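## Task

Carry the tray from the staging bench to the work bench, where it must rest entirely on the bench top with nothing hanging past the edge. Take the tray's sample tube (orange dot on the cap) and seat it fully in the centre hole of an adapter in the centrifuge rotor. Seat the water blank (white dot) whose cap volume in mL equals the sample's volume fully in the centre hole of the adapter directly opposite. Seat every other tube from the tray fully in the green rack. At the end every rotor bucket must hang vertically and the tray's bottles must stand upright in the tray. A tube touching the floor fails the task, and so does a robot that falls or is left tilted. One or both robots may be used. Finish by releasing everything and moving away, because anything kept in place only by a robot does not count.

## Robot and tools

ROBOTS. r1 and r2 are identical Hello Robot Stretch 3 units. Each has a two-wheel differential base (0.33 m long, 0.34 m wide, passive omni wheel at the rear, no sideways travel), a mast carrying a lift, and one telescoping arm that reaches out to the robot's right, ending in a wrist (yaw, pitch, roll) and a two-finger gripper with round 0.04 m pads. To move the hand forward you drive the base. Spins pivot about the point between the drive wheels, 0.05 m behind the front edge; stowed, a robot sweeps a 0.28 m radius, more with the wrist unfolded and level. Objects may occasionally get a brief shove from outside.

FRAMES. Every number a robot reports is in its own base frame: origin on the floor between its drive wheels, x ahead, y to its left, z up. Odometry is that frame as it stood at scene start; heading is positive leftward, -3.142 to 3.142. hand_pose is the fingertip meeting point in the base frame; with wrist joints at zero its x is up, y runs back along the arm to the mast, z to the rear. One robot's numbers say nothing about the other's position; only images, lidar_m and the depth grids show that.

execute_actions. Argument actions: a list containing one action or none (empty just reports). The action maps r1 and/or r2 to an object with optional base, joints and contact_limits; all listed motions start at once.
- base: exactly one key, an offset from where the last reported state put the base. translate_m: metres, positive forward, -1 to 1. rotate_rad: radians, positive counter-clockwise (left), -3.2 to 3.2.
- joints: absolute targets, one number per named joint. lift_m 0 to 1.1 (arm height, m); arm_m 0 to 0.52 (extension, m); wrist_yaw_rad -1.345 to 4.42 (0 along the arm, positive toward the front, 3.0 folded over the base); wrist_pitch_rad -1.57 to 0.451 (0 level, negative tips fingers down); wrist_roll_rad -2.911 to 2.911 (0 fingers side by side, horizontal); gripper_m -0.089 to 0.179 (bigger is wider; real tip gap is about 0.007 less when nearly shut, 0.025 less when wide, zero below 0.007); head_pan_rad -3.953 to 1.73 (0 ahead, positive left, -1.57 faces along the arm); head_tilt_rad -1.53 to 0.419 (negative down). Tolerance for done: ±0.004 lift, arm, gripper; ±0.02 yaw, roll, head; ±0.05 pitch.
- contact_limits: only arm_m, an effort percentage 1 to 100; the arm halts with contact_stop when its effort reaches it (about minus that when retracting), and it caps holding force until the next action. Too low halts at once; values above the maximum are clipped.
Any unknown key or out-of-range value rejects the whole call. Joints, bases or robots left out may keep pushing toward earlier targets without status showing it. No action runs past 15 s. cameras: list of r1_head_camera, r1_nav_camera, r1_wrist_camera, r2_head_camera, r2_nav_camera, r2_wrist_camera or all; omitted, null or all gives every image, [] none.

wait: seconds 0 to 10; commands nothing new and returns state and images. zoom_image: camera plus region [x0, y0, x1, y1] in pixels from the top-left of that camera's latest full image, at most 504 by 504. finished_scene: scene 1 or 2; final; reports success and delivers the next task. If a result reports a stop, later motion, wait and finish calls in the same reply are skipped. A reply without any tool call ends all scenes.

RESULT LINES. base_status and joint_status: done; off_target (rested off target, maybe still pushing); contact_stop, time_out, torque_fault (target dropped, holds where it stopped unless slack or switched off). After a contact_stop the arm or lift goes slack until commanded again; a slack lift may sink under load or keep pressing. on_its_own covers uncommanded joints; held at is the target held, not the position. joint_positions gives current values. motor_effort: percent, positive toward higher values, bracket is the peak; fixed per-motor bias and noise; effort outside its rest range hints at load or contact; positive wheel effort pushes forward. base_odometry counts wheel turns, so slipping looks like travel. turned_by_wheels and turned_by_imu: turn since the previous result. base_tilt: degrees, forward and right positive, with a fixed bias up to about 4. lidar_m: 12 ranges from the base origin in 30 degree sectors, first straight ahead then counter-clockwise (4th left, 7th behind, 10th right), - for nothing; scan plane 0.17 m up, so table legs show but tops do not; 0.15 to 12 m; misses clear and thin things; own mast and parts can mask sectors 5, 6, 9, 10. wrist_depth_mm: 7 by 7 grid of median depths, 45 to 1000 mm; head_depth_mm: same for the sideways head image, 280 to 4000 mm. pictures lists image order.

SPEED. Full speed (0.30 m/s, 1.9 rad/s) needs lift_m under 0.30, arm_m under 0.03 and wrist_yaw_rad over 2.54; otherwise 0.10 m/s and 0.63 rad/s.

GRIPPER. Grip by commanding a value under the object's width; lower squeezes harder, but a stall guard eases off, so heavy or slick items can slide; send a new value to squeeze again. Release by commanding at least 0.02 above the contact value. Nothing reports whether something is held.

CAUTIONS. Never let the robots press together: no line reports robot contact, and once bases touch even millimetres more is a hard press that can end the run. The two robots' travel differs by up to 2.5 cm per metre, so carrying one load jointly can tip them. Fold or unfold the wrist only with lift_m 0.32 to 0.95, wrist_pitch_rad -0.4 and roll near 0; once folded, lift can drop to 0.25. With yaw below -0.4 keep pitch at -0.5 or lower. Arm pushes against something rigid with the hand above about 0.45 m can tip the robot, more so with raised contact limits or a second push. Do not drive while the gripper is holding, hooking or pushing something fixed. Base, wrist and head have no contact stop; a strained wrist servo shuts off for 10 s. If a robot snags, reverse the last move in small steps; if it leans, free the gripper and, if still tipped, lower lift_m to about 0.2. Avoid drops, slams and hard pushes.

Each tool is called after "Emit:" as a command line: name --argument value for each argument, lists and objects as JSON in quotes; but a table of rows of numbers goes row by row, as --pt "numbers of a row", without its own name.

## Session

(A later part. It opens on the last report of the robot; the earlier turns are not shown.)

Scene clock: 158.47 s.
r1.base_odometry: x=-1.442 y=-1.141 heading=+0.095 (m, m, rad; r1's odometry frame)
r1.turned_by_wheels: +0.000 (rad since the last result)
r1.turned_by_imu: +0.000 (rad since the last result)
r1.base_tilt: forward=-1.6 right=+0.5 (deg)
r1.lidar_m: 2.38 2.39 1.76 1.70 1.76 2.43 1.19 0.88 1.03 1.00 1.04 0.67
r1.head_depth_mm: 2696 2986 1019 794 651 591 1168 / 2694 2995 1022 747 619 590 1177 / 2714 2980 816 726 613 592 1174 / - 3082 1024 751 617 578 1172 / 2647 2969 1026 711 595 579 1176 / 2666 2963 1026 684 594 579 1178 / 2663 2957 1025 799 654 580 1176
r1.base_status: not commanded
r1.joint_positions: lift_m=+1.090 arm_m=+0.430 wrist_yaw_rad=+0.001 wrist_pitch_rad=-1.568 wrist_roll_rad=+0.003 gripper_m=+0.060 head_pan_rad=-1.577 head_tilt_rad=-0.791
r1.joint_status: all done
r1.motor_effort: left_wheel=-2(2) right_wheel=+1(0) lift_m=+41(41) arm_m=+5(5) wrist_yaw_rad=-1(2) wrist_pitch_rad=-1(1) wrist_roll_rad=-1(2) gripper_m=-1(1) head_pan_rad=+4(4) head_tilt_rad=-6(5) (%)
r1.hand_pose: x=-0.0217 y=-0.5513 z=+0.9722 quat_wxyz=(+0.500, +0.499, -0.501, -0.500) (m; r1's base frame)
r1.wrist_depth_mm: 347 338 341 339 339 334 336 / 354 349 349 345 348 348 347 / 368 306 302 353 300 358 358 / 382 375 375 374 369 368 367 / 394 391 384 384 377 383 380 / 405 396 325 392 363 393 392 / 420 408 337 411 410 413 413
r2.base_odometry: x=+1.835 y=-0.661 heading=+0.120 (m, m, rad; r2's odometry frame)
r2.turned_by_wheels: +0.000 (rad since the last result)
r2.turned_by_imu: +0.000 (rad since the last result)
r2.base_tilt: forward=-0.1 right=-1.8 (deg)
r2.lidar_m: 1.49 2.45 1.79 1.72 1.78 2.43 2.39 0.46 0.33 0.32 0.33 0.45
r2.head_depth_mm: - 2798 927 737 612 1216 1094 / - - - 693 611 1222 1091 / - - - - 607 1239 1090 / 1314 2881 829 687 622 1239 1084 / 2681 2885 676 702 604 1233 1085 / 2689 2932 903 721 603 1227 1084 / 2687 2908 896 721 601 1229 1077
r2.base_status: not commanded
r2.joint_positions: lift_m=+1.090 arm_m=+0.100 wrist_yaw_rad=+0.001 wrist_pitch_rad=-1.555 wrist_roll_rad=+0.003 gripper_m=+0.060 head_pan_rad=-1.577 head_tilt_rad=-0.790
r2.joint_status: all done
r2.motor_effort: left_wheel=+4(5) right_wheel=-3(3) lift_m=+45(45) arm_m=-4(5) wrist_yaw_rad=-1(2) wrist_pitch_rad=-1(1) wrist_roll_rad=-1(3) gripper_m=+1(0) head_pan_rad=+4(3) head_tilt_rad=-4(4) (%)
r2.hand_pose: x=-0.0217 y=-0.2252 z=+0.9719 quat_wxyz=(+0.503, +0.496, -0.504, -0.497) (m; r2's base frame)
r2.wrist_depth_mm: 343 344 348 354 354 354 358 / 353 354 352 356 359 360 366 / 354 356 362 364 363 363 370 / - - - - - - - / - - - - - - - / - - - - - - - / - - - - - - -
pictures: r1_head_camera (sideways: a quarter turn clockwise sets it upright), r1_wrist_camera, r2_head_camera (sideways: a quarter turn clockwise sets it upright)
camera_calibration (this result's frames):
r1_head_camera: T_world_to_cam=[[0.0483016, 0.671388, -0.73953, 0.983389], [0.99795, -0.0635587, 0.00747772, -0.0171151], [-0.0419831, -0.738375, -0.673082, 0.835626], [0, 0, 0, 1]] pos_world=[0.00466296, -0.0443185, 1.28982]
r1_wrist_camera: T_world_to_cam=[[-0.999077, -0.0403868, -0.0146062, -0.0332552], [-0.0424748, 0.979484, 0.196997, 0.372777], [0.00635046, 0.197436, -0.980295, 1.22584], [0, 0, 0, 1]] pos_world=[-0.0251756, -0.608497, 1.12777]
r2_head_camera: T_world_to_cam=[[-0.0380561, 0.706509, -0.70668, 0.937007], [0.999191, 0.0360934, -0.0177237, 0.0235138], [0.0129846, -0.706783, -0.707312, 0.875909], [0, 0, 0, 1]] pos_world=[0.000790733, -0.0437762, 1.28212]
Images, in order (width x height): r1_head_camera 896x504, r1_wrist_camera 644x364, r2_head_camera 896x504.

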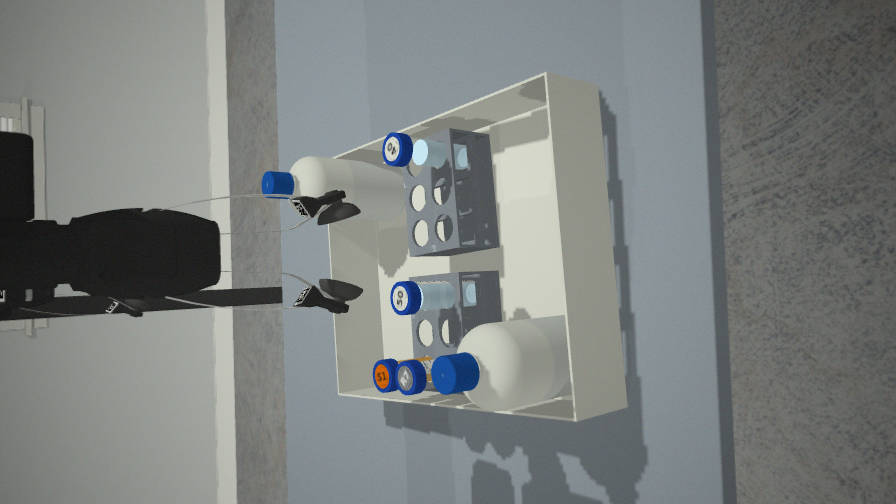

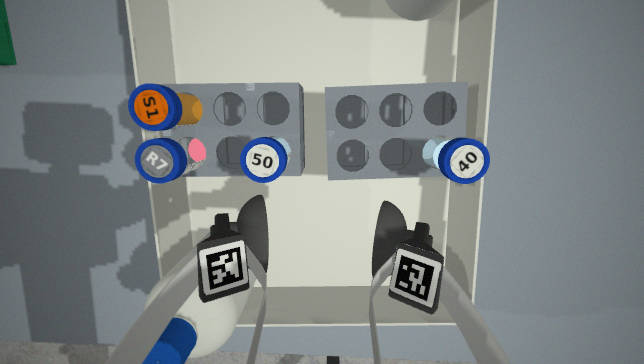

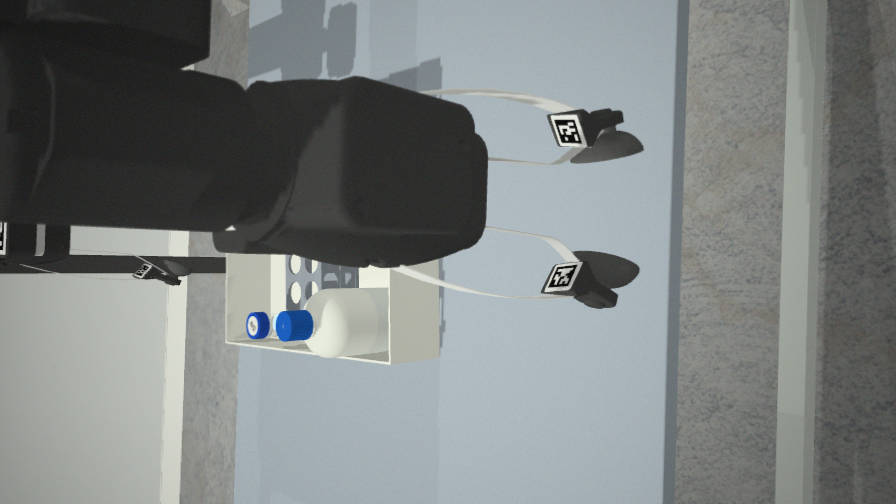

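Emit:
execute_actions --actions '[{"r1":{"base":{"translate_m":0.043},"joints":{"arm_m":0.45,"lift_m":1.03}},"r2":{"base":{"translate_m":0.15},"joints":{"wrist_pitch_rad":-1.1,"head_pan_rad":-1.2,"head_tilt_rad":-0.5}}}]' --cameras '["r1_wrist_camera","r1_head_camera","r2_head_camera"]'

Scene clock: 173.53 s.
r1.base_odometry: x=-1.400 y=-1.137 heading=+0.095 (m, m, rad; r1's odometry frame)
r1.turned_by_wheels: +0.000 (rad since the last result)
r1.turned_by_imu: -0.001 (rad since the last result)
r1.base_tilt: forward=-1.5 right=+0.6 (deg)
r1.lidar_m: 2.34 2.38 1.75 1.69 1.76 2.43 1.19 0.92 1.03 1.00 1.04 0.64
r1.head_depth_mm: - 3042 1021 798 619 591 1172 / 2828 3020 944 723 619 591 1175 / - 2997 836 741 610 592 1175 / - - 1022 726 606 579 1176 / 2676 2993 1025 556 578 579 1175 / 2628 2992 1026 799 638 580 1183 / 2670 2987 1027 801 656 581 1178
r1.base_status: done
r1.joint_positions: lift_m=+1.030 arm_m=+0.450 wrist_yaw_rad=+0.001 wrist_pitch_rad=-1.568 wrist_roll_rad=+0.003 gripper_m=+0.060 head_pan_rad=-1.577 head_tilt_rad=-0.791
r1.joint_status: all done
r1.motor_effort: left_wheel=-3(5) right_wheel=+1(4) lift_m=+29(34) arm_m=+5(4) wrist_yaw_rad=+0(1) wrist_pitch_rad=-2(2) wrist_roll_rad=-1(1) gripper_m=+0(1) head_pan_rad=+3(3) head_tilt_rad=-6(6) (%)
r1.hand_pose: x=-0.0217 y=-0.5713 z=+0.9126 quat_wxyz=(+0.500, +0.499, -0.501, -0.500) (m; r1's base frame)
r1.wrist_depth_mm: 289 287 286 284 283 278 252 / 298 295 294 292 292 289 288 / 308 305 242 245 273 242 296 / 318 315 250 246 252 244 306 / 325 324 257 321 317 309 314 / 340 334 272 331 334 325 327 / 351 348 223 335 334 306 342
r2.base_odometry: x=+1.984 y=-0.643 heading=+0.121 (m, m, rad; r2's odometry frame)
r2.turned_by_wheels: +0.000 (rad since the last result)
r2.turned_by_imu: +0.000 (rad since the last result)
r2.base_tilt: forward=-0.1 right=-1.9 (deg)
r2.lidar_m: 1.49 2.45 1.79 1.72 1.78 2.44 2.54 0.46 0.33 0.32 0.33 0.45
r2.head_depth_mm: 2492 2681 2943 2723 777 620 526 / 2572 2791 3061 1102 806 617 525 / 2708 2907 3175 1094 796 630 521 / 2812 3065 3335 1083 794 629 520 / 2899 3196 3508 1076 791 625 531 / 3018 3347 3594 1065 785 622 557 / 3159 3509 3755 1064 782 621 1198
r2.base_status: done
r2.joint_positions: lift_m=+1.090 arm_m=+0.100 wrist_yaw_rad=+0.001 wrist_pitch_rad=-1.111 wrist_roll_rad=+0.003 gripper_m=+0.060 head_pan_rad=-1.207 head_tilt_rad=-0.507
r2.joint_status: all done
r2.motor_effort: left_wheel=+3(9) right_wheel=-2(3) lift_m=+45(45) arm_m=-4(4) wrist_yaw_rad=-2(1) wrist_pitch_rad=+7(7) wrist_roll_rad=+0(0) gripper_m=+0(1) head_pan_rad=+3(25) head_tilt_rad=+3(18) (%)
r2.hand_pose: x=-0.0215 y=-0.3374 z=+0.9881 quat_wxyz=(+0.600, +0.373, -0.601, -0.374) (m; r2's base frame)
r2.wrist_depth_mm: 475 483 486 357 485 479 493 / 446 449 458 429 414 426 473 / 426 421 428 429 444 440 444 / 403 403 412 411 419 421 424 / 382 381 396 394 398 403 399 / 367 368 - 371 - 383 389 / - - - 370 - - -
pictures: r1_head_camera (sideways: a quarter turn clockwise sets it upright), r1_wrist_camera, r2_head_camera (sideways: a quarter turn clockwise sets it upright)
camera_calibration (this result's frames):
r1_head_camera: T_world_to_cam=[[0.0483016, 0.671388, -0.73953, 0.983389], [0.99795, -0.0635587, 0.00747773, -0.0171151], [-0.0419831, -0.738375, -0.673082, 0.835626], [0, 0, 0, 1]] pos_world=[0.00466296, -0.0443185, 1.28982]
r1_wrist_camera: T_world_to_cam=[[-0.999077, -0.0404002, -0.0146062, -0.0349403], [-0.0424879, 0.979483, 0.196997, 0.404097], [0.00634779, 0.197436, -0.980295, 1.17143], [0, 0, 0, 1]] pos_world=[-0.0251748, -0.6285, 1.06823]
r2_head_camera: T_world_to_cam=[[-0.210539, 0.434363, -0.875787, 1.15851], [0.921034, 0.388417, -0.0287737, 0.0383851], [0.327672, -0.812688, -0.48184, 0.58067], [0, 0, 0, 1]] pos_world=[0.0182881, -0.0462201, 1.2955]
Images, in order (width x height): r1_head_camera 896x504, r1_wrist_camera 644x364, r2_head_camera 896x504.

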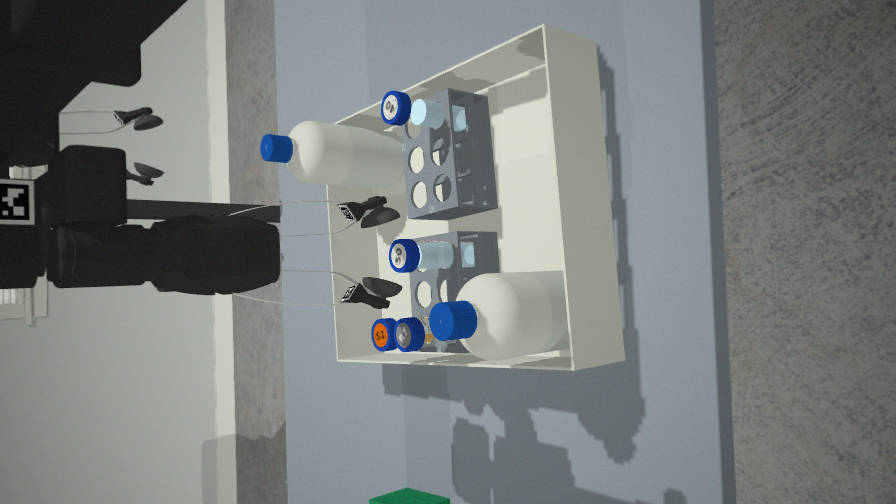

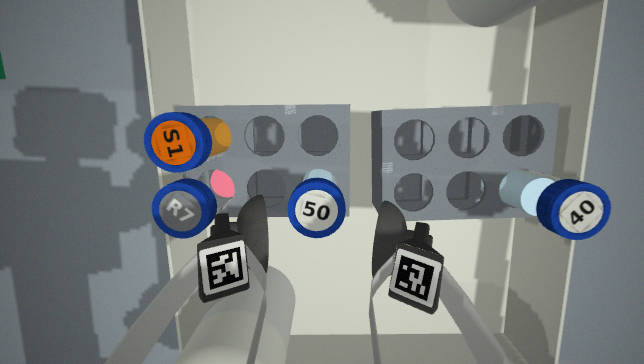

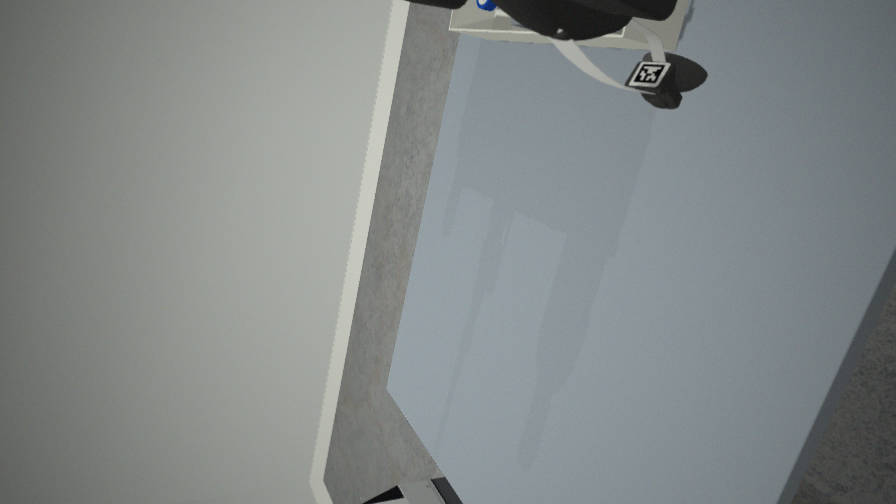

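Emit:
execute_actions --actions '[{"r1":{"joints":{"lift_m":0.98}},"r2":{"joints":{"head_pan_rad":-1.57,"head_tilt_rad":-0.6}}}]' --cameras '["r1_wrist_camera","r2_head_camera"]'

Emit:
execute_actions --actions '[{"r1":{"joints":{"gripper_m":0.01}}}]' --cameras '["r1_wrist_camera"]'

Emit:
execute_actions --actions '[{"r1":{"joints":{"lift_m":1.1}}}]' --cameras '["r1_wrist_camera","r1_head_camera","r2_nav_camera"]'

Scene clock: 182.37 s.
r1.base_odometry: x=-1.400 y=-1.137 heading=+0.095 (m, m, rad; r1's odometry frame)
r1.turned_by_wheels: +0.000 (rad since the last result)
r1.turned_by_imu: +0.000 (rad since the last result)
r1.base_tilt: forward=-1.6 right=+0.7 (deg)
r1.lidar_m: 2.34 2.38 1.76 1.69 1.76 2.42 1.19 0.92 1.03 1.00 1.04 0.64
r1.head_depth_mm: 2689 - 941 795 619 591 1173 / 2579 3032 945 724 619 592 1176 / 1203 2984 868 738 611 591 1171 / 2559 - 881 725 607 580 1174 / 2671 3030 1020 551 579 578 1175 / 2674 2973 1028 800 637 579 1180 / 2659 2949 1031 799 656 580 1179
r1.base_status: not commanded
r1.joint_positions: lift_m=+0.980 arm_m=+0.450 wrist_yaw_rad=+0.001 wrist_pitch_rad=-1.568 wrist_roll_rad=+0.003 gripper_m=+0.060 head_pan_rad=-1.577 head_tilt_rad=-0.791
r1.joint_status: all done
r1.motor_effort: left_wheel=-2(2) right_wheel=+1(2) lift_m=+29(29) arm_m=+5(5) wrist_yaw_rad=-1(1) wrist_pitch_rad=-2(2) wrist_roll_rad=-1(1) gripper_m=+0(1) head_pan_rad=+3(3) head_tilt_rad=-6(6) (%)
r1.hand_pose: x=-0.0217 y=-0.5713 z=+0.8626 quat_wxyz=(+0.500, +0.499, -0.501, -0.500) (m; r1's base frame)
r1.wrist_depth_mm: 241 210 237 237 237 235 215 / 250 209 246 244 242 243 215 / 257 135 195 226 221 190 192 / 265 145 199 198 211 197 194 / 277 142 232 142 235 234 175 / 284 238 270 279 278 274 231 / 295 288 221 288 286 283 230
r2.base_odometry: x=+1.984 y=-0.643 heading=+0.121 (m, m, rad; r2's odometry frame)
r2.turned_by_wheels: +0.000 (rad since the last result)
r2.turned_by_imu: +0.000 (rad since the last result)
r2.base_tilt: forward=-0.2 right=-2.0 (deg)
r2.lidar_m: 1.49 2.46 1.79 1.72 1.79 2.43 2.55 0.45 0.33 0.32 0.33 0.45
r2.head_depth_mm: - - - 846 708 593 525 / - - - 864 705 592 522 / - - - - 680 589 521 / 2499 2875 3091 956 698 588 531 / 2602 2882 3086 935 718 583 528 / 2618 2895 3079 930 715 583 526 / 2607 2895 3091 923 713 582 525
r2.base_status: not commanded
r2.joint_positions: lift_m=+1.090 arm_m=+0.100 wrist_yaw_rad=+0.001 wrist_pitch_rad=-1.111 wrist_roll_rad=+0.003 gripper_m=+0.060 head_pan_rad=-1.563 head_tilt_rad=-0.592
r2.joint_status: all done
r2.motor_effort: left_wheel=+3(3) right_wheel=-3(3) lift_m=+45(45) arm_m=-4(4) wrist_yaw_rad=-1(1) wrist_pitch_rad=+7(7) wrist_roll_rad=-1(0) gripper_m=+0(1) head_pan_rad=-3(22) head_tilt_rad=-2(11) (%)
r2.hand_pose: x=-0.0215 y=-0.3374 z=+0.9881 quat_wxyz=(+0.600, +0.373, -0.601, -0.374) (m; r2's base frame)
r2.wrist_depth_mm: 474 474 483 357 483 481 493 / 437 454 461 423 418 432 467 / 424 420 430 437 444 443 448 / 401 406 403 410 417 419 423 / 386 383 393 394 398 395 406 / 362 364 - 370 - 380 382 / - - - 366 - - -
pictures: r1_wrist_camera, r2_head_camera (sideways: a quarter turn clockwise sets it upright)
camera_calibration (this result's frames):
r1_wrist_camera: T_world_to_cam=[[-0.999077, -0.0404001, -0.0146062, -0.0356706], [-0.0424878, 0.979483, 0.196997, 0.413948], [0.00634781, 0.197436, -0.980295, 1.12241], [0, 0, 0, 1]] pos_world=[-0.0251748, -0.628501, 1.01823]
r2_head_camera: T_world_to_cam=[[-0.0467384, 0.552791, -0.832008, 1.10042], [0.998621, 0.0457939, -0.0256723, 0.0338711], [0.0239095, -0.832061, -0.554169, 0.676631], [0, 0, 0, 1]] pos_world=[0.00142976, -0.0468574, 1.2914]
Images, in order (width x height): r1_wrist_camera 644x364, r2_head_camera 896x504.

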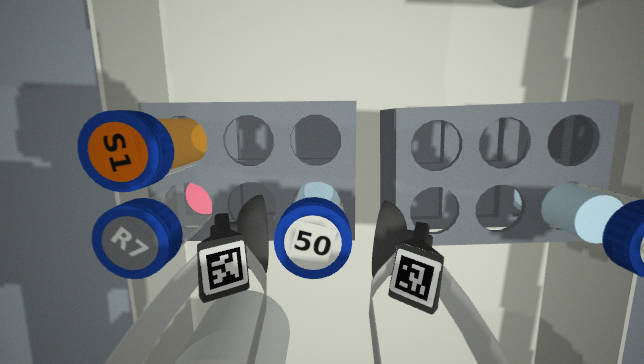

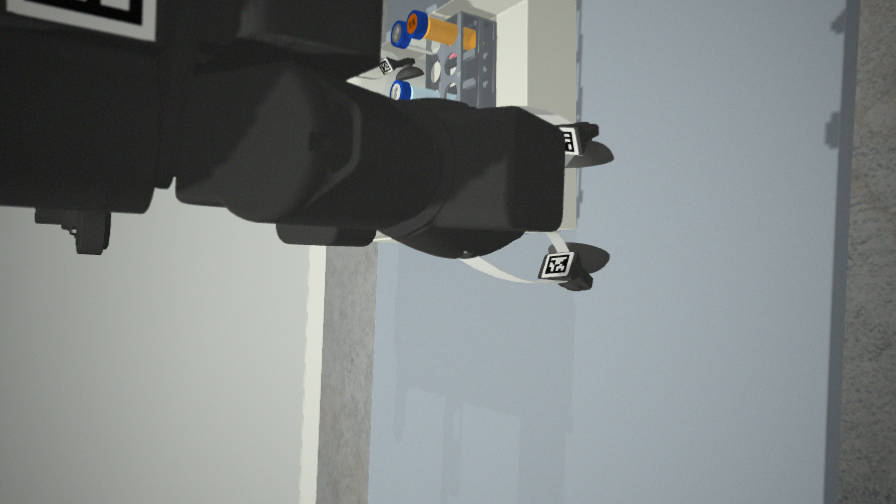

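Scene clock: 183.37 s.
r1.base_odometry: x=-1.400 y=-1.137 heading=+0.095 (m, m, rad; r1's odometry frame)
r1.turned_by_wheels: +0.000 (rad since the last result)
r1.turned_by_imu: +0.000 (rad since the last result)
r1.base_tilt: forward=-1.5 right=+0.6 (deg)
r1.lidar_m: 2.35 2.38 1.76 1.70 1.76 2.43 1.19 0.92 1.03 1.00 1.04 0.64
r1.head_depth_mm: 2686 - 942 795 619 590 1174 / 2582 3060 945 724 621 591 1173 / 1204 2982 868 738 611 591 1179 / 2562 - 882 714 605 578 1173 / 2678 2962 1025 561 579 580 1178 / 2656 2991 1026 799 638 580 1177 / 2662 2964 1026 802 656 579 1182
r1.base_status: not commanded
r1.joint_positions: lift_m=+0.980 arm_m=+0.450 wrist_yaw_rad=+0.001 wrist_pitch_rad=-1.568 wrist_roll_rad=+0.003 gripper_m=+0.010 head_pan_rad=-1.577 head_tilt_rad=-0.791
r1.joint_status: all done
r1.motor_effort: left_wheel=-3(2) right_wheel=+1(1) lift_m=+30(29) arm_m=+5(5) wrist_yaw_rad=-1(1) wrist_pitch_rad=-1(2) wrist_roll_rad=-1(1) gripper_m=-10(87) head_pan_rad=+3(3) head_tilt_rad=-7(7) (%)
r1.hand_pose: x=-0.0217 y=-0.5713 z=+0.8626 quat_wxyz=(+0.500, +0.499, -0.501, -0.500) (m; r1's base frame)
r1.wrist_depth_mm: 243 209 239 238 237 236 215 / 249 209 245 244 243 243 215 / 256 135 194 224 221 192 192 / 267 144 199 199 223 197 195 / 276 142 232 138 232 234 176 / 284 236 275 277 274 275 229 / 296 291 225 286 285 283 229
r2.base_odometry: x=+1.984 y=-0.643 heading=+0.121 (m, m, rad; r2's odometry frame)
r2.turned_by_wheels: +0.000 (rad since the last result)
r2.turned_by_imu: +0.000 (rad since the last result)
r2.base_tilt: forward=-0.1 right=-2.0 (deg)
r2.lidar_m: 1.48 2.45 1.79 1.72 1.79 2.44 2.54 0.46 0.33 0.32 0.33 0.45
r2.head_depth_mm: - - - 844 709 594 524 / - - - 845 705 592 522 / - - - - 680 589 521 / 2521 2866 3097 958 698 586 531 / 2588 2851 3106 932 717 584 529 / 2602 2925 3114 929 715 582 527 / 2612 2923 3103 920 712 580 526
r2.base_status: not commanded
r2.joint_positions: lift_m=+1.090 arm_m=+0.100 wrist_yaw_rad=+0.001 wrist_pitch_rad=-1.111 wrist_roll_rad=+0.003 gripper_m=+0.060 head_pan_rad=-1.563 head_tilt_rad=-0.592
r2.joint_status: not commanded
r2.motor_effort: left_wheel=+3(3) right_wheel=-2(2) lift_m=+45(46) arm_m=-4(4) wrist_yaw_rad=-1(1) wrist_pitch_rad=+7(7) wrist_roll_rad=-1(0) gripper_m=+0(0) head_pan_rad=-2(2) head_tilt_rad=-3(3) (%)
r2.hand_pose: x=-0.0215 y=-0.3374 z=+0.9881 quat_wxyz=(+0.600, +0.373, -0.601, -0.374) (m; r2's base frame)
r2.wrist_depth_mm: 468 471 477 357 490 481 500 / 449 452 463 423 422 432 473 / 421 428 424 437 432 445 440 / 407 402 406 408 418 419 417 / 385 384 393 390 395 403 397 / 367 368 - 371 - 382 385 / - - - 360 - - -
pictures: r1_wrist_camera
camera_calibration (this result's frames):
r1_wrist_camera: T_world_to_cam=[[-0.999077, -0.0404003, -0.0146062, -0.0356709], [-0.042488, 0.979483, 0.196997, 0.413949], [0.00634775, 0.197436, -0.980295, 1.12241], [0, 0, 0, 1]] pos_world=[-0.0251748, -0.628501, 1.01822]
Images, in order (width x height): r1_wrist_camera 644x364.

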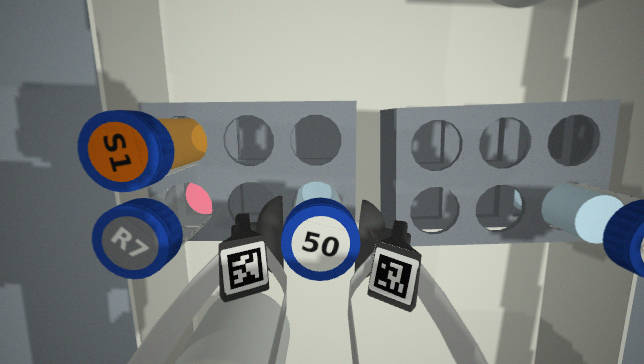

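Scene clock: 185.30 s.
r1.base_odometry: x=-1.400 y=-1.137 heading=+0.095 (m, m, rad; r1's odometry frame)
r1.turned_by_wheels: +0.000 (rad since the last result)
r1.turned_by_imu: +0.000 (rad since the last result)
r1.base_tilt: forward=-1.8 right=+0.6 (deg)
r1.lidar_m: 2.35 2.38 1.75 1.70 1.76 2.42 1.19 0.92 1.03 0.99 1.04 0.64
r1.head_depth_mm: 2729 3022 1020 794 619 590 1170 / 2680 3016 945 723 619 591 1176 / 2660 2976 837 740 611 592 1173 / - 3051 638 750 605 579 1176 / 2682 2983 1026 561 580 579 1175 / 2643 3012 1025 799 639 579 1177 / 2637 2970 1031 800 655 581 1177
r1.base_status: not commanded
r1.joint_positions: lift_m=+1.099 arm_m=+0.450 wrist_yaw_rad=+0.001 wrist_pitch_rad=-1.568 wrist_roll_rad=+0.003 gripper_m=+0.010 head_pan_rad=-1.577 head_tilt_rad=-0.791
r1.joint_status: all done
r1.motor_effort: left_wheel=-2(2) right_wheel=+1(1) lift_m=+41(43) arm_m=+5(5) wrist_yaw_rad=+0(1) wrist_pitch_rad=-2(1) wrist_roll_rad=-2(1) gripper_m=-10(10) head_pan_rad=+3(3) head_tilt_rad=-5(7) (%)
r1.hand_pose: x=-0.0217 y=-0.5713 z=+0.9814 quat_wxyz=(+0.500, +0.499, -0.501, -0.500) (m; r1's base frame)
r1.wrist_depth_mm: 350 352 346 352 346 305 348 / 363 364 361 361 359 351 356 / 380 377 309 364 312 325 366 / 388 388 319 351 320 306 382 / 401 402 392 139 391 390 393 / 417 418 276 392 403 397 401 / 433 427 262 370 371 417 417
r2.base_odometry: x=+1.984 y=-0.643 heading=+0.121 (m, m, rad; r2's odometry frame)
r2.turned_by_wheels: +0.000 (rad since the last result)
r2.turned_by_imu: +0.000 (rad since the last result)
r2.base_tilt: forward=-0.2 right=-1.9 (deg)
r2.lidar_m: 1.48 2.46 1.79 1.72 1.79 2.43 2.53 0.45 0.33 0.32 0.33 0.45
r2.head_depth_mm: - - - 843 709 593 525 / - - - 873 704 591 521 / - - - - 681 588 521 / 2600 2853 3076 958 696 588 531 / 2608 2890 3073 934 720 585 529 / 2618 2892 3078 927 715 581 527 / 2599 2898 3080 921 714 580 526
r2.base_status: not commanded
r2.joint_positions: lift_m=+1.090 arm_m=+0.100 wrist_yaw_rad=+0.001 wrist_pitch_rad=-1.111 wrist_roll_rad=+0.003 gripper_m=+0.060 head_pan_rad=-1.563 head_tilt_rad=-0.592
r2.joint_status: not commanded
r2.motor_effort: left_wheel=+3(3) right_wheel=-3(2) lift_m=+45(45) arm_m=-4(4) wrist_yaw_rad=-1(1) wrist_pitch_rad=+7(7) wrist_roll_rad=+0(0) gripper_m=+1(1) head_pan_rad=-2(2) head_tilt_rad=-3(2) (%)
r2.hand_pose: x=-0.0215 y=-0.3374 z=+0.9881 quat_wxyz=(+0.600, +0.373, -0.601, -0.374) (m; r2's base frame)
r2.wrist_depth_mm: 469 482 479 359 485 483 492 / 439 444 456 427 416 427 471 / 421 429 435 435 447 439 447 / 399 402 407 409 411 419 421 / 381 382 391 388 398 403 399 / 364 369 - 372 - 381 383 / - - - 363 - - -
pictures: r1_head_camera (sideways: a quarter turn clockwise sets it upright), r1_wrist_camera, r2_nav_camera (sideways: a quarter turn counterclockwise sets it upright)
camera_calibration (this result's frames):
r1_head_camera: T_world_to_cam=[[0.0483014, 0.671388, -0.73953, 0.983389], [0.99795, -0.0635585, 0.00747773, -0.0171151], [-0.041983, -0.738375, -0.673082, 0.835626], [0, 0, 0, 1]] pos_world=[0.00466297, -0.0443185, 1.28982]
r1_wrist_camera: T_world_to_cam=[[-0.999077, -0.0403997, -0.0146062, -0.0339355], [-0.0424874, 0.979483, 0.196997, 0.390549], [0.00634788, 0.197436, -0.980295, 1.23886], [0, 0, 0, 1]] pos_world=[-0.0251748, -0.628502, 1.13701]
r2_nav_camera: T_world_to_cam=[[0.0203896, -0.516394, 0.856108, -1.07011], [-0.999407, 0.0132448, 0.0317916, 0.0255511], [-0.027756, -0.856249, -0.515818, 0.640961], [0, 0, 0, 1]] pos_world=[0.0651455, -0.0041135, 1.24593]
Images, in order (width x height): r1_head_camera 896x504, r1_wrist_camera 644x364, r2_nav_camera 672x504.

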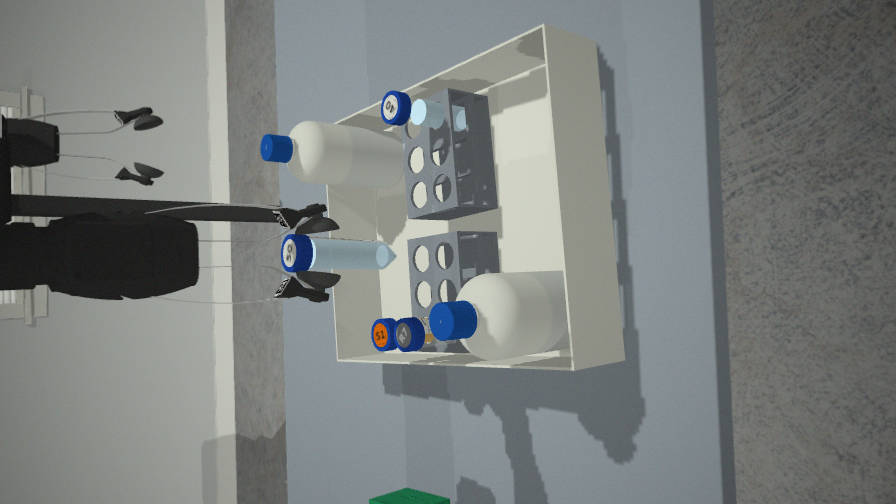

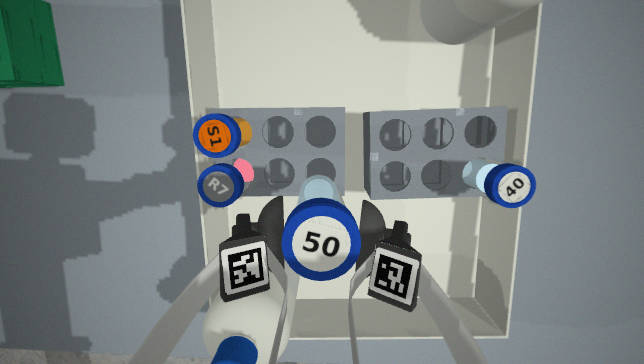

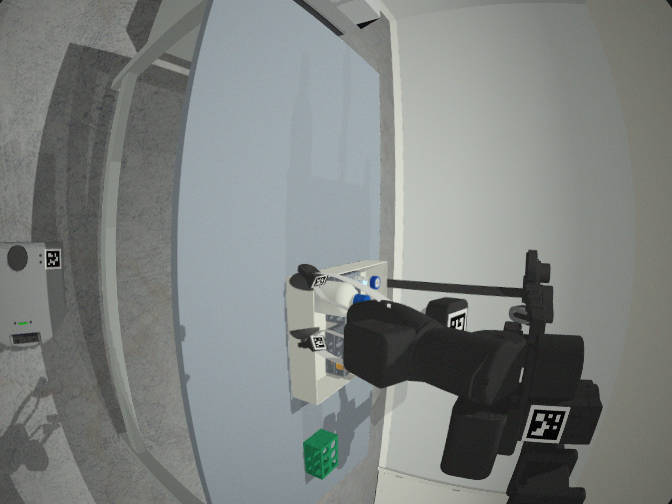

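Emit:
execute_actions --actions '[{"r1":{"joints":{"arm_m":0.3,"wrist_pitch_rad":-1.2,"head_pan_rad":-2.0,"head_tilt_rad":-0.6}}}]' --cameras '[]'

Emit:
execute_actions --actions '[{"r1":{"base":{"translate_m":-0.8}},"r2":{"joints":{"arm_m":0.45}}}]' --cameras '["r1_head_camera","r1_nav_camera","r2_wrist_camera"]'

Scene clock: 191.63 s.
r1.base_odometry: x=-1.400 y=-1.137 heading=+0.095 (m, m, rad; r1's odometry frame)
r1.turned_by_wheels: +0.000 (rad since the last result)
r1.turned_by_imu: -0.001 (rad since the last result)
r1.base_tilt: forward=-1.7 right=+0.7 (deg)
r1.lidar_m: 2.35 2.38 1.75 1.69 1.76 2.43 1.19 0.92 1.03 1.00 1.04 0.64
r1.head_depth_mm: - - 3471 1035 782 665 1272 / - - 3727 1037 783 631 1283 / - 3529 3546 1040 787 633 1220 / - 3233 3444 1046 790 612 569 / - 3072 3305 1052 725 593 542 / - 2957 3161 809 730 634 531 / - - 2959 1059 712 634 520
r1.base_status: not commanded
r1.joint_positions: lift_m=+1.099 arm_m=+0.300 wrist_yaw_rad=+0.001 wrist_pitch_rad=-1.208 wrist_roll_rad=+0.002 gripper_m=+0.010 head_pan_rad=-1.993 head_tilt_rad=-0.606
r1.joint_status: all done
r1.motor_effort: left_wheel=-2(3) right_wheel=+2(1) lift_m=+41(41) arm_m=-4(5) wrist_yaw_rad=-1(1) wrist_pitch_rad=+4(4) wrist_roll_rad=-1(1) gripper_m=-10(10) head_pan_rad=-3(25) head_tilt_rad=+4(27) (%)
r1.hand_pose: x=-0.0215 y=-0.5136 z=+0.9896 quat_wxyz=(+0.582, +0.402, -0.582, -0.402) (m; r1's base frame)
r1.wrist_depth_mm: 436 439 424 426 373 430 438 / 384 422 421 418 420 419 426 / 412 413 348 377 379 406 410 / 405 405 339 379 344 354 400 / 393 394 392 139 389 386 391 / 383 385 241 376 381 376 380 / 372 374 215 372 369 368 378
r2.base_odometry: x=+1.984 y=-0.643 heading=+0.121 (m, m, rad; r2's odometry frame)
r2.turned_by_wheels: +0.000 (rad since the last result)
r2.turned_by_imu: +0.000 (rad since the last result)
r2.base_tilt: forward=-0.1 right=-2.0 (deg)
r2.lidar_m: 1.49 2.45 1.78 1.72 1.78 2.43 2.53 0.46 0.33 0.32 0.33 0.45
r2.head_depth_mm: - - - 843 709 594 524 / - - - 875 704 591 522 / - - - - 681 589 521 / 2579 2886 3111 959 698 587 530 / 2597 2888 3069 931 718 584 528 / 2618 2892 3119 930 715 583 527 / 2597 2888 3122 921 712 581 525
r2.base_status: not commanded
r2.joint_positions: lift_m=+1.090 arm_m=+0.100 wrist_yaw_rad=+0.001 wrist_pitch_rad=-1.111 wrist_roll_rad=+0.003 gripper_m=+0.060 head_pan_rad=-1.563 head_tilt_rad=-0.592
r2.joint_status: not commanded
r2.motor_effort: left_wheel=+3(3) right_wheel=-2(3) lift_m=+45(45) arm_m=-4(4) wrist_yaw_rad=-1(1) wrist_pitch_rad=+7(7) wrist_roll_rad=+0(1) gripper_m=+1(1) head_pan_rad=-2(2) head_tilt_rad=-3(4) (%)
r2.hand_pose: x=-0.0215 y=-0.3374 z=+0.9881 quat_wxyz=(+0.600, +0.373, -0.601, -0.374) (m; r2's base frame)
r2.wrist_depth_mm: 471 476 481 358 489 484 500 / 445 453 450 432 418 432 467 / 424 426 429 435 438 448 447 / 402 407 410 408 414 419 423 / 381 387 392 394 394 400 402 / 370 366 - 373 - 382 382 / - - - 366 - - -
pictures: none
No camera images: the call's "cameras" was empty. Leave "cameras" out to get every camera's image.

Scene clock: 200.70 s.
r1.base_odometry: x=-2.196 y=-1.212 heading=+0.095 (m, m, rad; r1's odometry frame)
r1.turned_by_wheels: +0.000 (rad since the last result)
r1.turned_by_imu: -0.002 (rad since the last result)
r1.base_tilt: forward=-1.8 right=+0.6 (deg)
r1.lidar_m: 1.39 2.39 1.77 1.70 1.77 2.23 2.15 0.43 0.39 0.34 1.03 1.38
r1.head_depth_mm: - - 1217 1045 717 663 749 / - - 1145 1024 721 717 726 / - 995 1069 1047 805 841 757 / - 912 997 1003 1003 909 931 / - 932 3124 2411 1140 1073 531 / - 2920 3150 2554 1742 637 531 / - - 3002 2557 771 638 533
r1.base_status: done
r1.joint_positions: lift_m=+1.099 arm_m=+0.300 wrist_yaw_rad=+0.001 wrist_pitch_rad=-1.208 wrist_roll_rad=+0.002 gripper_m=+0.010 head_pan_rad=-1.993 head_tilt_rad=-0.606
r1.joint_status: not commanded
r1.motor_effort: left_wheel=-2(6) right_wheel=+1(2) lift_m=+42(42) arm_m=-4(4) wrist_yaw_rad=-1(1) wrist_pitch_rad=+4(4) wrist_roll_rad=+0(1) gripper_m=-10(9) head_pan_rad=-3(4) head_tilt_rad=+3(3) (%)
r1.hand_pose: x=-0.0215 y=-0.5136 z=+0.9896 quat_wxyz=(+0.582, +0.402, -0.582, -0.402) (m; r1's base frame)
r1.wrist_depth_mm: 436 441 434 440 672 664 414 / 428 422 427 426 640 620 409 / 415 413 413 413 622 605 404 / 403 406 404 404 623 606 401 / 391 393 396 139 611 592 397 / 382 381 383 381 587 583 398 / 374 375 371 372 376 564 392
r2.base_odometry: x=+1.984 y=-0.643 heading=+0.121 (m, m, rad; r2's odometry frame)
r2.turned_by_wheels: +0.000 (rad since the last result)
r2.turned_by_imu: +0.000 (rad since the last result)
r2.base_tilt: forward=+0.0 right=-1.9 (deg)
r2.lidar_m: 1.49 2.45 1.78 1.72 1.78 2.43 2.53 0.46 0.33 0.32 0.33 0.45
r2.head_depth_mm: 2658 2849 3102 843 708 594 524 / - 2922 3094 881 705 591 521 / - 2916 3132 686 697 587 520 / 2594 2861 3124 896 719 586 529 / 2590 2900 3059 936 719 585 529 / 2621 2931 3080 925 714 582 526 / 2608 2924 3082 920 713 581 525
r2.base_status: not commanded
r2.joint_positions: lift_m=+1.090 arm_m=+0.450 wrist_yaw_rad=+0.000 wrist_pitch_rad=-1.110 wrist_roll_rad=+0.003 gripper_m=+0.060 head_pan_rad=-1.563 head_tilt_rad=-0.592
r2.joint_status: all done
r2.motor_effort: left_wheel=+3(3) right_wheel=-2(2) lift_m=+45(45) arm_m=+4(3) wrist_yaw_rad=+0(0) wrist_pitch_rad=+6(7) wrist_roll_rad=+0(0) gripper_m=+1(1) head_pan_rad=-2(2) head_tilt_rad=-4(4) (%)
r2.hand_pose: x=-0.0216 y=-0.6868 z=+0.9882 quat_wxyz=(+0.600, +0.372, -0.601, -0.373) (m; r2's base frame)
r2.wrist_depth_mm: 462 480 479 487 - 490 489 / 451 442 460 440 457 360 462 / 422 426 433 430 435 431 445 / 403 405 402 379 355 378 346 / 383 381 389 385 362 361 339 / 361 364 - 376 - 378 356 / 347 349 354 334 351 359 349
pictures: r1_head_camera (sideways: a quarter turn clockwise sets it upright), r1_nav_camera (sideways: a quarter turn counterclockwise sets it upright), r2_wrist_camera
camera_calibration (this result's frames):
r1_head_camera: T_world_to_cam=[[0.255294, 0.460507, -0.850152, 1.12633], [0.888096, -0.45931, 0.0178906, -0.0300045], [-0.382244, -0.759584, -0.526234, 0.646665], [0, 0, 0, 1]] pos_world=[-0.0137153, -0.0412706, 1.29839]
r1_nav_camera: T_world_to_cam=[[-0.197393, -0.513538, 0.835054, -1.04926], [-0.933753, 0.357918, -0.000612632, 0.053744], [-0.298566, -0.779855, -0.550168, 0.669506], [0, 0, 0, 1]] pos_world=[0.0429586, -0.0359547, 1.24456]
r2_wrist_camera: T_world_to_cam=[[-0.999637, 0.0207252, 0.0172266, -0.0236242], [0.0140185, 0.945809, -0.324421, 1.01052], [-0.0230168, -0.324062, -0.945756, 0.870594], [0, 0, 0, 1]] pos_world=[-0.0177434, -0.673143, 1.15161]
Images, in order (width x height): r1_head_camera 896x504, r1_nav_camera 672x504, r2_wrist_camera 644x364.

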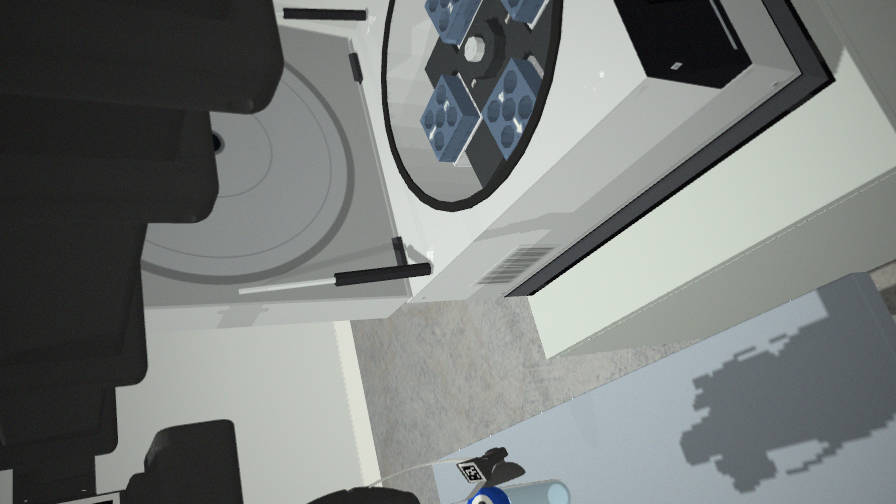

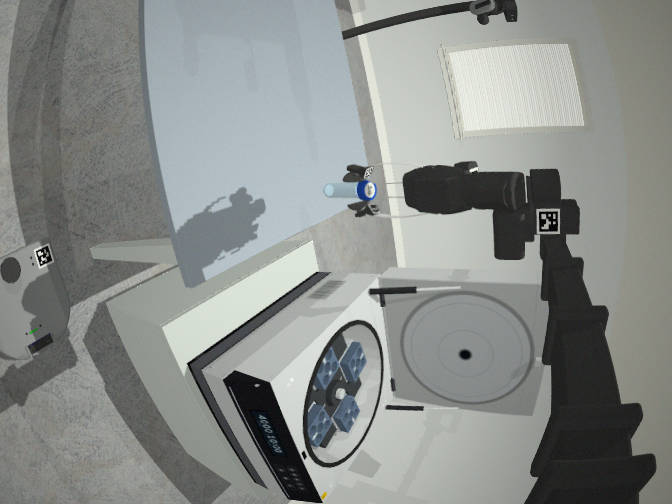

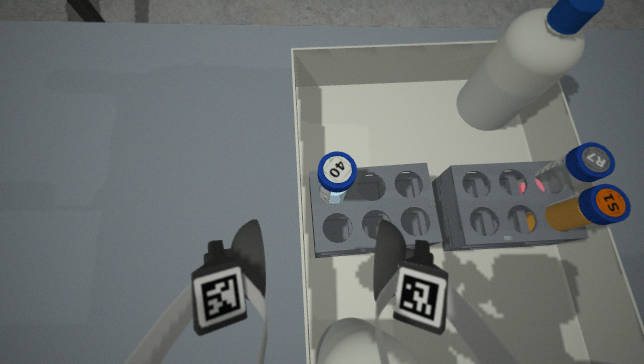

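Emit:
execute_actions --actions '[{"r1":{"base":{"translate_m":-0.55},"joints":{"wrist_pitch_rad":-1.57,"arm_m":0.42,"head_pan_rad":-1.57,"head_tilt_rad":-0.8}},"r2":{"base":{"translate_m":-0.018},"joints":{"arm_m":0.514,"wrist_pitch_rad":-1.0,"lift_m":1.01}}}]' --cameras '["r1_head_camera","r1_wrist_camera","r2_wrist_camera","r2_head_camera"]'

Scene clock: 215.10 s.
r1.base_odometry: x=-2.743 y=-1.264 heading=+0.094 (m, m, rad; r1's odometry frame)
r1.turned_by_wheels: +0.000 (rad since the last result)
r1.turned_by_imu: -0.001 (rad since the last result)
r1.base_tilt: forward=-1.7 right=+0.6 (deg)
r1.lidar_m: 1.93 2.40 1.77 1.71 1.77 1.64 1.59 0.43 0.31 0.30 0.31 0.43
r1.head_depth_mm: 765 867 934 803 595 599 726 / 761 861 933 792 592 596 716 / 759 860 949 797 659 594 706 / - 896 599 794 592 590 699 / 749 853 921 785 599 586 689 / 748 831 915 782 599 584 687 / 2596 2961 2544 1957 615 588 702
r1.base_status: done
r1.joint_positions: lift_m=+1.099 arm_m=+0.420 wrist_yaw_rad=+0.001 wrist_pitch_rad=-1.565 wrist_roll_rad=+0.002 gripper_m=+0.010 head_pan_rad=-1.577 head_tilt_rad=-0.790
r1.joint_status: all done
r1.motor_effort: left_wheel=-2(5) right_wheel=+1(2) lift_m=+41(42) arm_m=+5(6) wrist_yaw_rad=-1(1) wrist_pitch_rad=-3(3) wrist_roll_rad=-1(0) gripper_m=-9(10) head_pan_rad=+3(24) head_tilt_rad=-6(28) (%)
r1.hand_pose: x=-0.0217 y=-0.5419 z=+0.9814 quat_wxyz=(+0.501, +0.498, -0.501, -0.499) (m; r1's base frame)
r1.wrist_depth_mm: - 312 370 366 362 366 319 / - 324 390 375 370 360 329 / - 333 389 389 392 397 330 / - 342 405 403 399 403 335 / 641 355 355 139 430 384 342 / - 368 363 362 372 357 357 / - - - - - 367 -
r2.base_odometry: x=+1.966 y=-0.645 heading=+0.121 (m, m, rad; r2's odometry frame)
r2.turned_by_wheels: +0.000 (rad since the last result)
r2.turned_by_imu: +0.000 (rad since the last result)
r2.base_tilt: forward=-0.2 right=-2.1 (deg)
r2.lidar_m: 1.49 2.46 1.79 1.72 1.78 2.43 2.52 0.45 0.33 0.32 0.33 0.45
r2.head_depth_mm: 2577 - 3098 841 710 593 523 / 2558 2932 3027 879 705 591 521 / 2534 - 3111 851 701 587 520 / 2560 2868 3100 865 700 587 530 / 2594 2896 3067 930 718 585 529 / 2605 2886 3102 927 715 583 527 / 2624 2918 3128 920 711 580 525
r2.base_status: done
r2.joint_positions: lift_m=+1.010 arm_m=+0.514 wrist_yaw_rad=+0.000 wrist_pitch_rad=-1.012 wrist_roll_rad=+0.003 gripper_m=+0.060 head_pan_rad=-1.563 head_tilt_rad=-0.592
r2.joint_status: all done
r2.motor_effort: left_wheel=+3(5) right_wheel=-3(6) lift_m=+30(35) arm_m=+4(4) wrist_yaw_rad=-1(0) wrist_pitch_rad=+7(8) wrist_roll_rad=+0(0) gripper_m=+1(1) head_pan_rad=-2(2) head_tilt_rad=-2(3) (%)
r2.hand_pose: x=-0.0216 y=-0.7739 z=+0.9189 quat_wxyz=(+0.618, +0.342, -0.619, -0.344) (m; r2's base frame)
r2.wrist_depth_mm: - - - - - - - / 393 391 400 413 412 417 229 / 363 370 365 357 366 304 245 / 337 345 343 347 348 338 304 / 320 321 324 321 331 328 280 / 298 300 - 241 - 256 254 / 282 284 280 275 258 245 240
pictures: r1_head_camera (sideways: a quarter turn clockwise sets it upright), r1_wrist_camera, r2_head_camera (sideways: a quarter turn clockwise sets it upright), r2_wrist_camera
camera_calibration (this result's frames):
r1_head_camera: T_world_to_cam=[[0.0483959, 0.671112, -0.739775, 0.983708], [0.997941, -0.0636986, 0.00749868, -0.0171424], [-0.0420902, -0.738615, -0.672813, 0.835276], [0, 0, 0, 1]] pos_world=[0.0046566, -0.0443227, 1.28984]
r1_wrist_camera: T_world_to_cam=[[-0.999027, -0.0416548, -0.0145143, -0.0335154], [-0.0436864, 0.979862, 0.19484, 0.364023], [0.00610594, 0.195285, -0.980728, 1.23225], [0, 0, 0, 1]] pos_world=[-0.0251039, -0.598727, 1.13709]
r2_head_camera: T_world_to_cam=[[-0.046522, 0.553292, -0.831687, 1.1], [0.998639, 0.0454111, -0.0256504, 0.0338425], [0.0235757, -0.831749, -0.554652, 0.677261], [0, 0, 0, 1]] pos_world=[0.00141106, -0.0468495, 1.29137]
r2_wrist_camera: T_world_to_cam=[[-0.999639, 0.0222292, 0.0151012, -0.0174953], [0.013953, 0.909583, -0.415287, 1.12579], [-0.0229673, -0.414926, -0.909565, 0.67321], [0, 0, 0, 1]] pos_world=[-0.0177353, -0.744277, 1.08012]
Images, in order (width x height): r1_head_camera 896x504, r1_wrist_camera 644x364, r2_head_camera 896x504, r2_wrist_camera 644x364.

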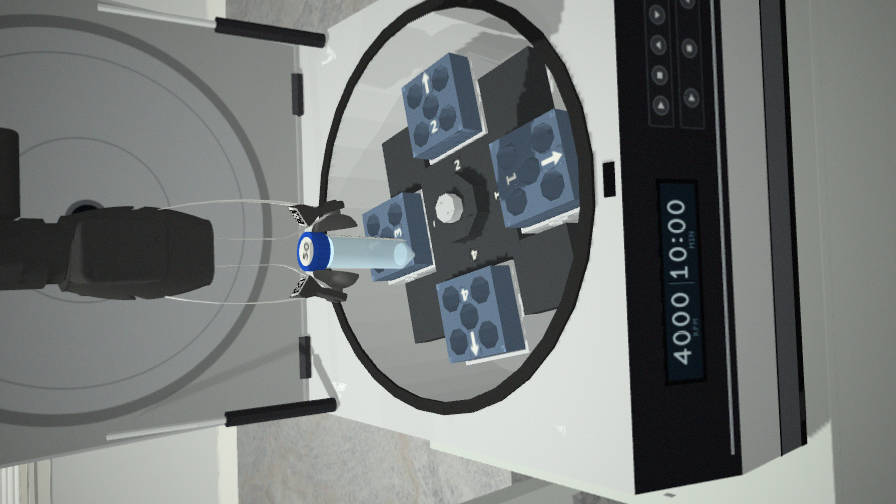

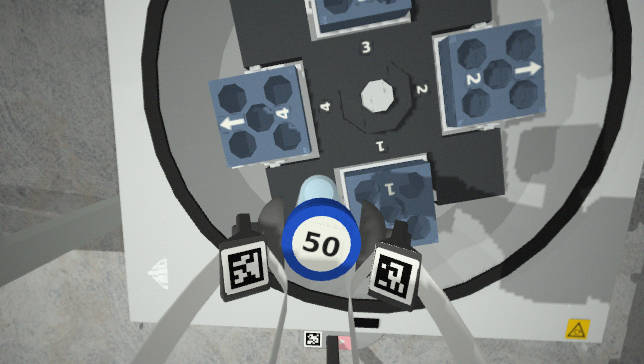

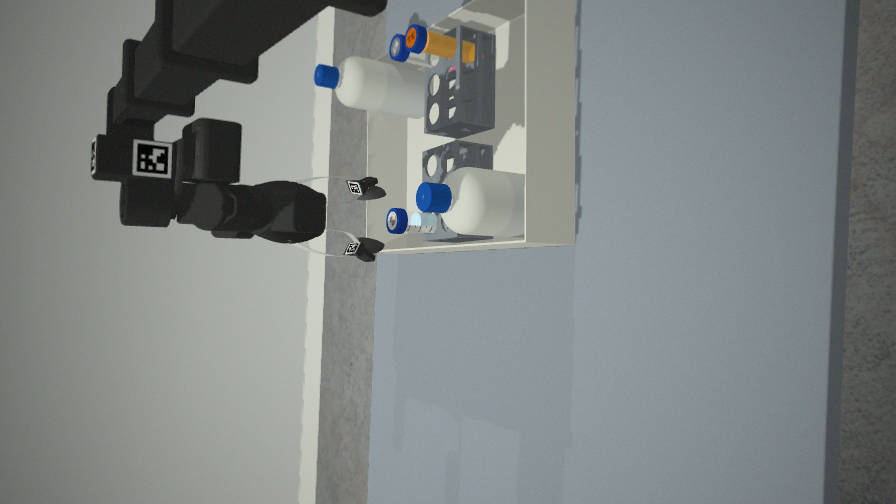

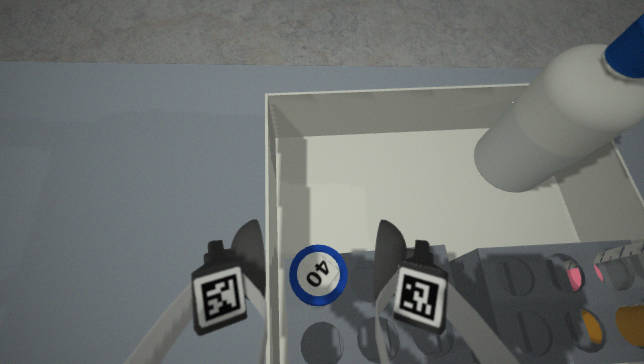

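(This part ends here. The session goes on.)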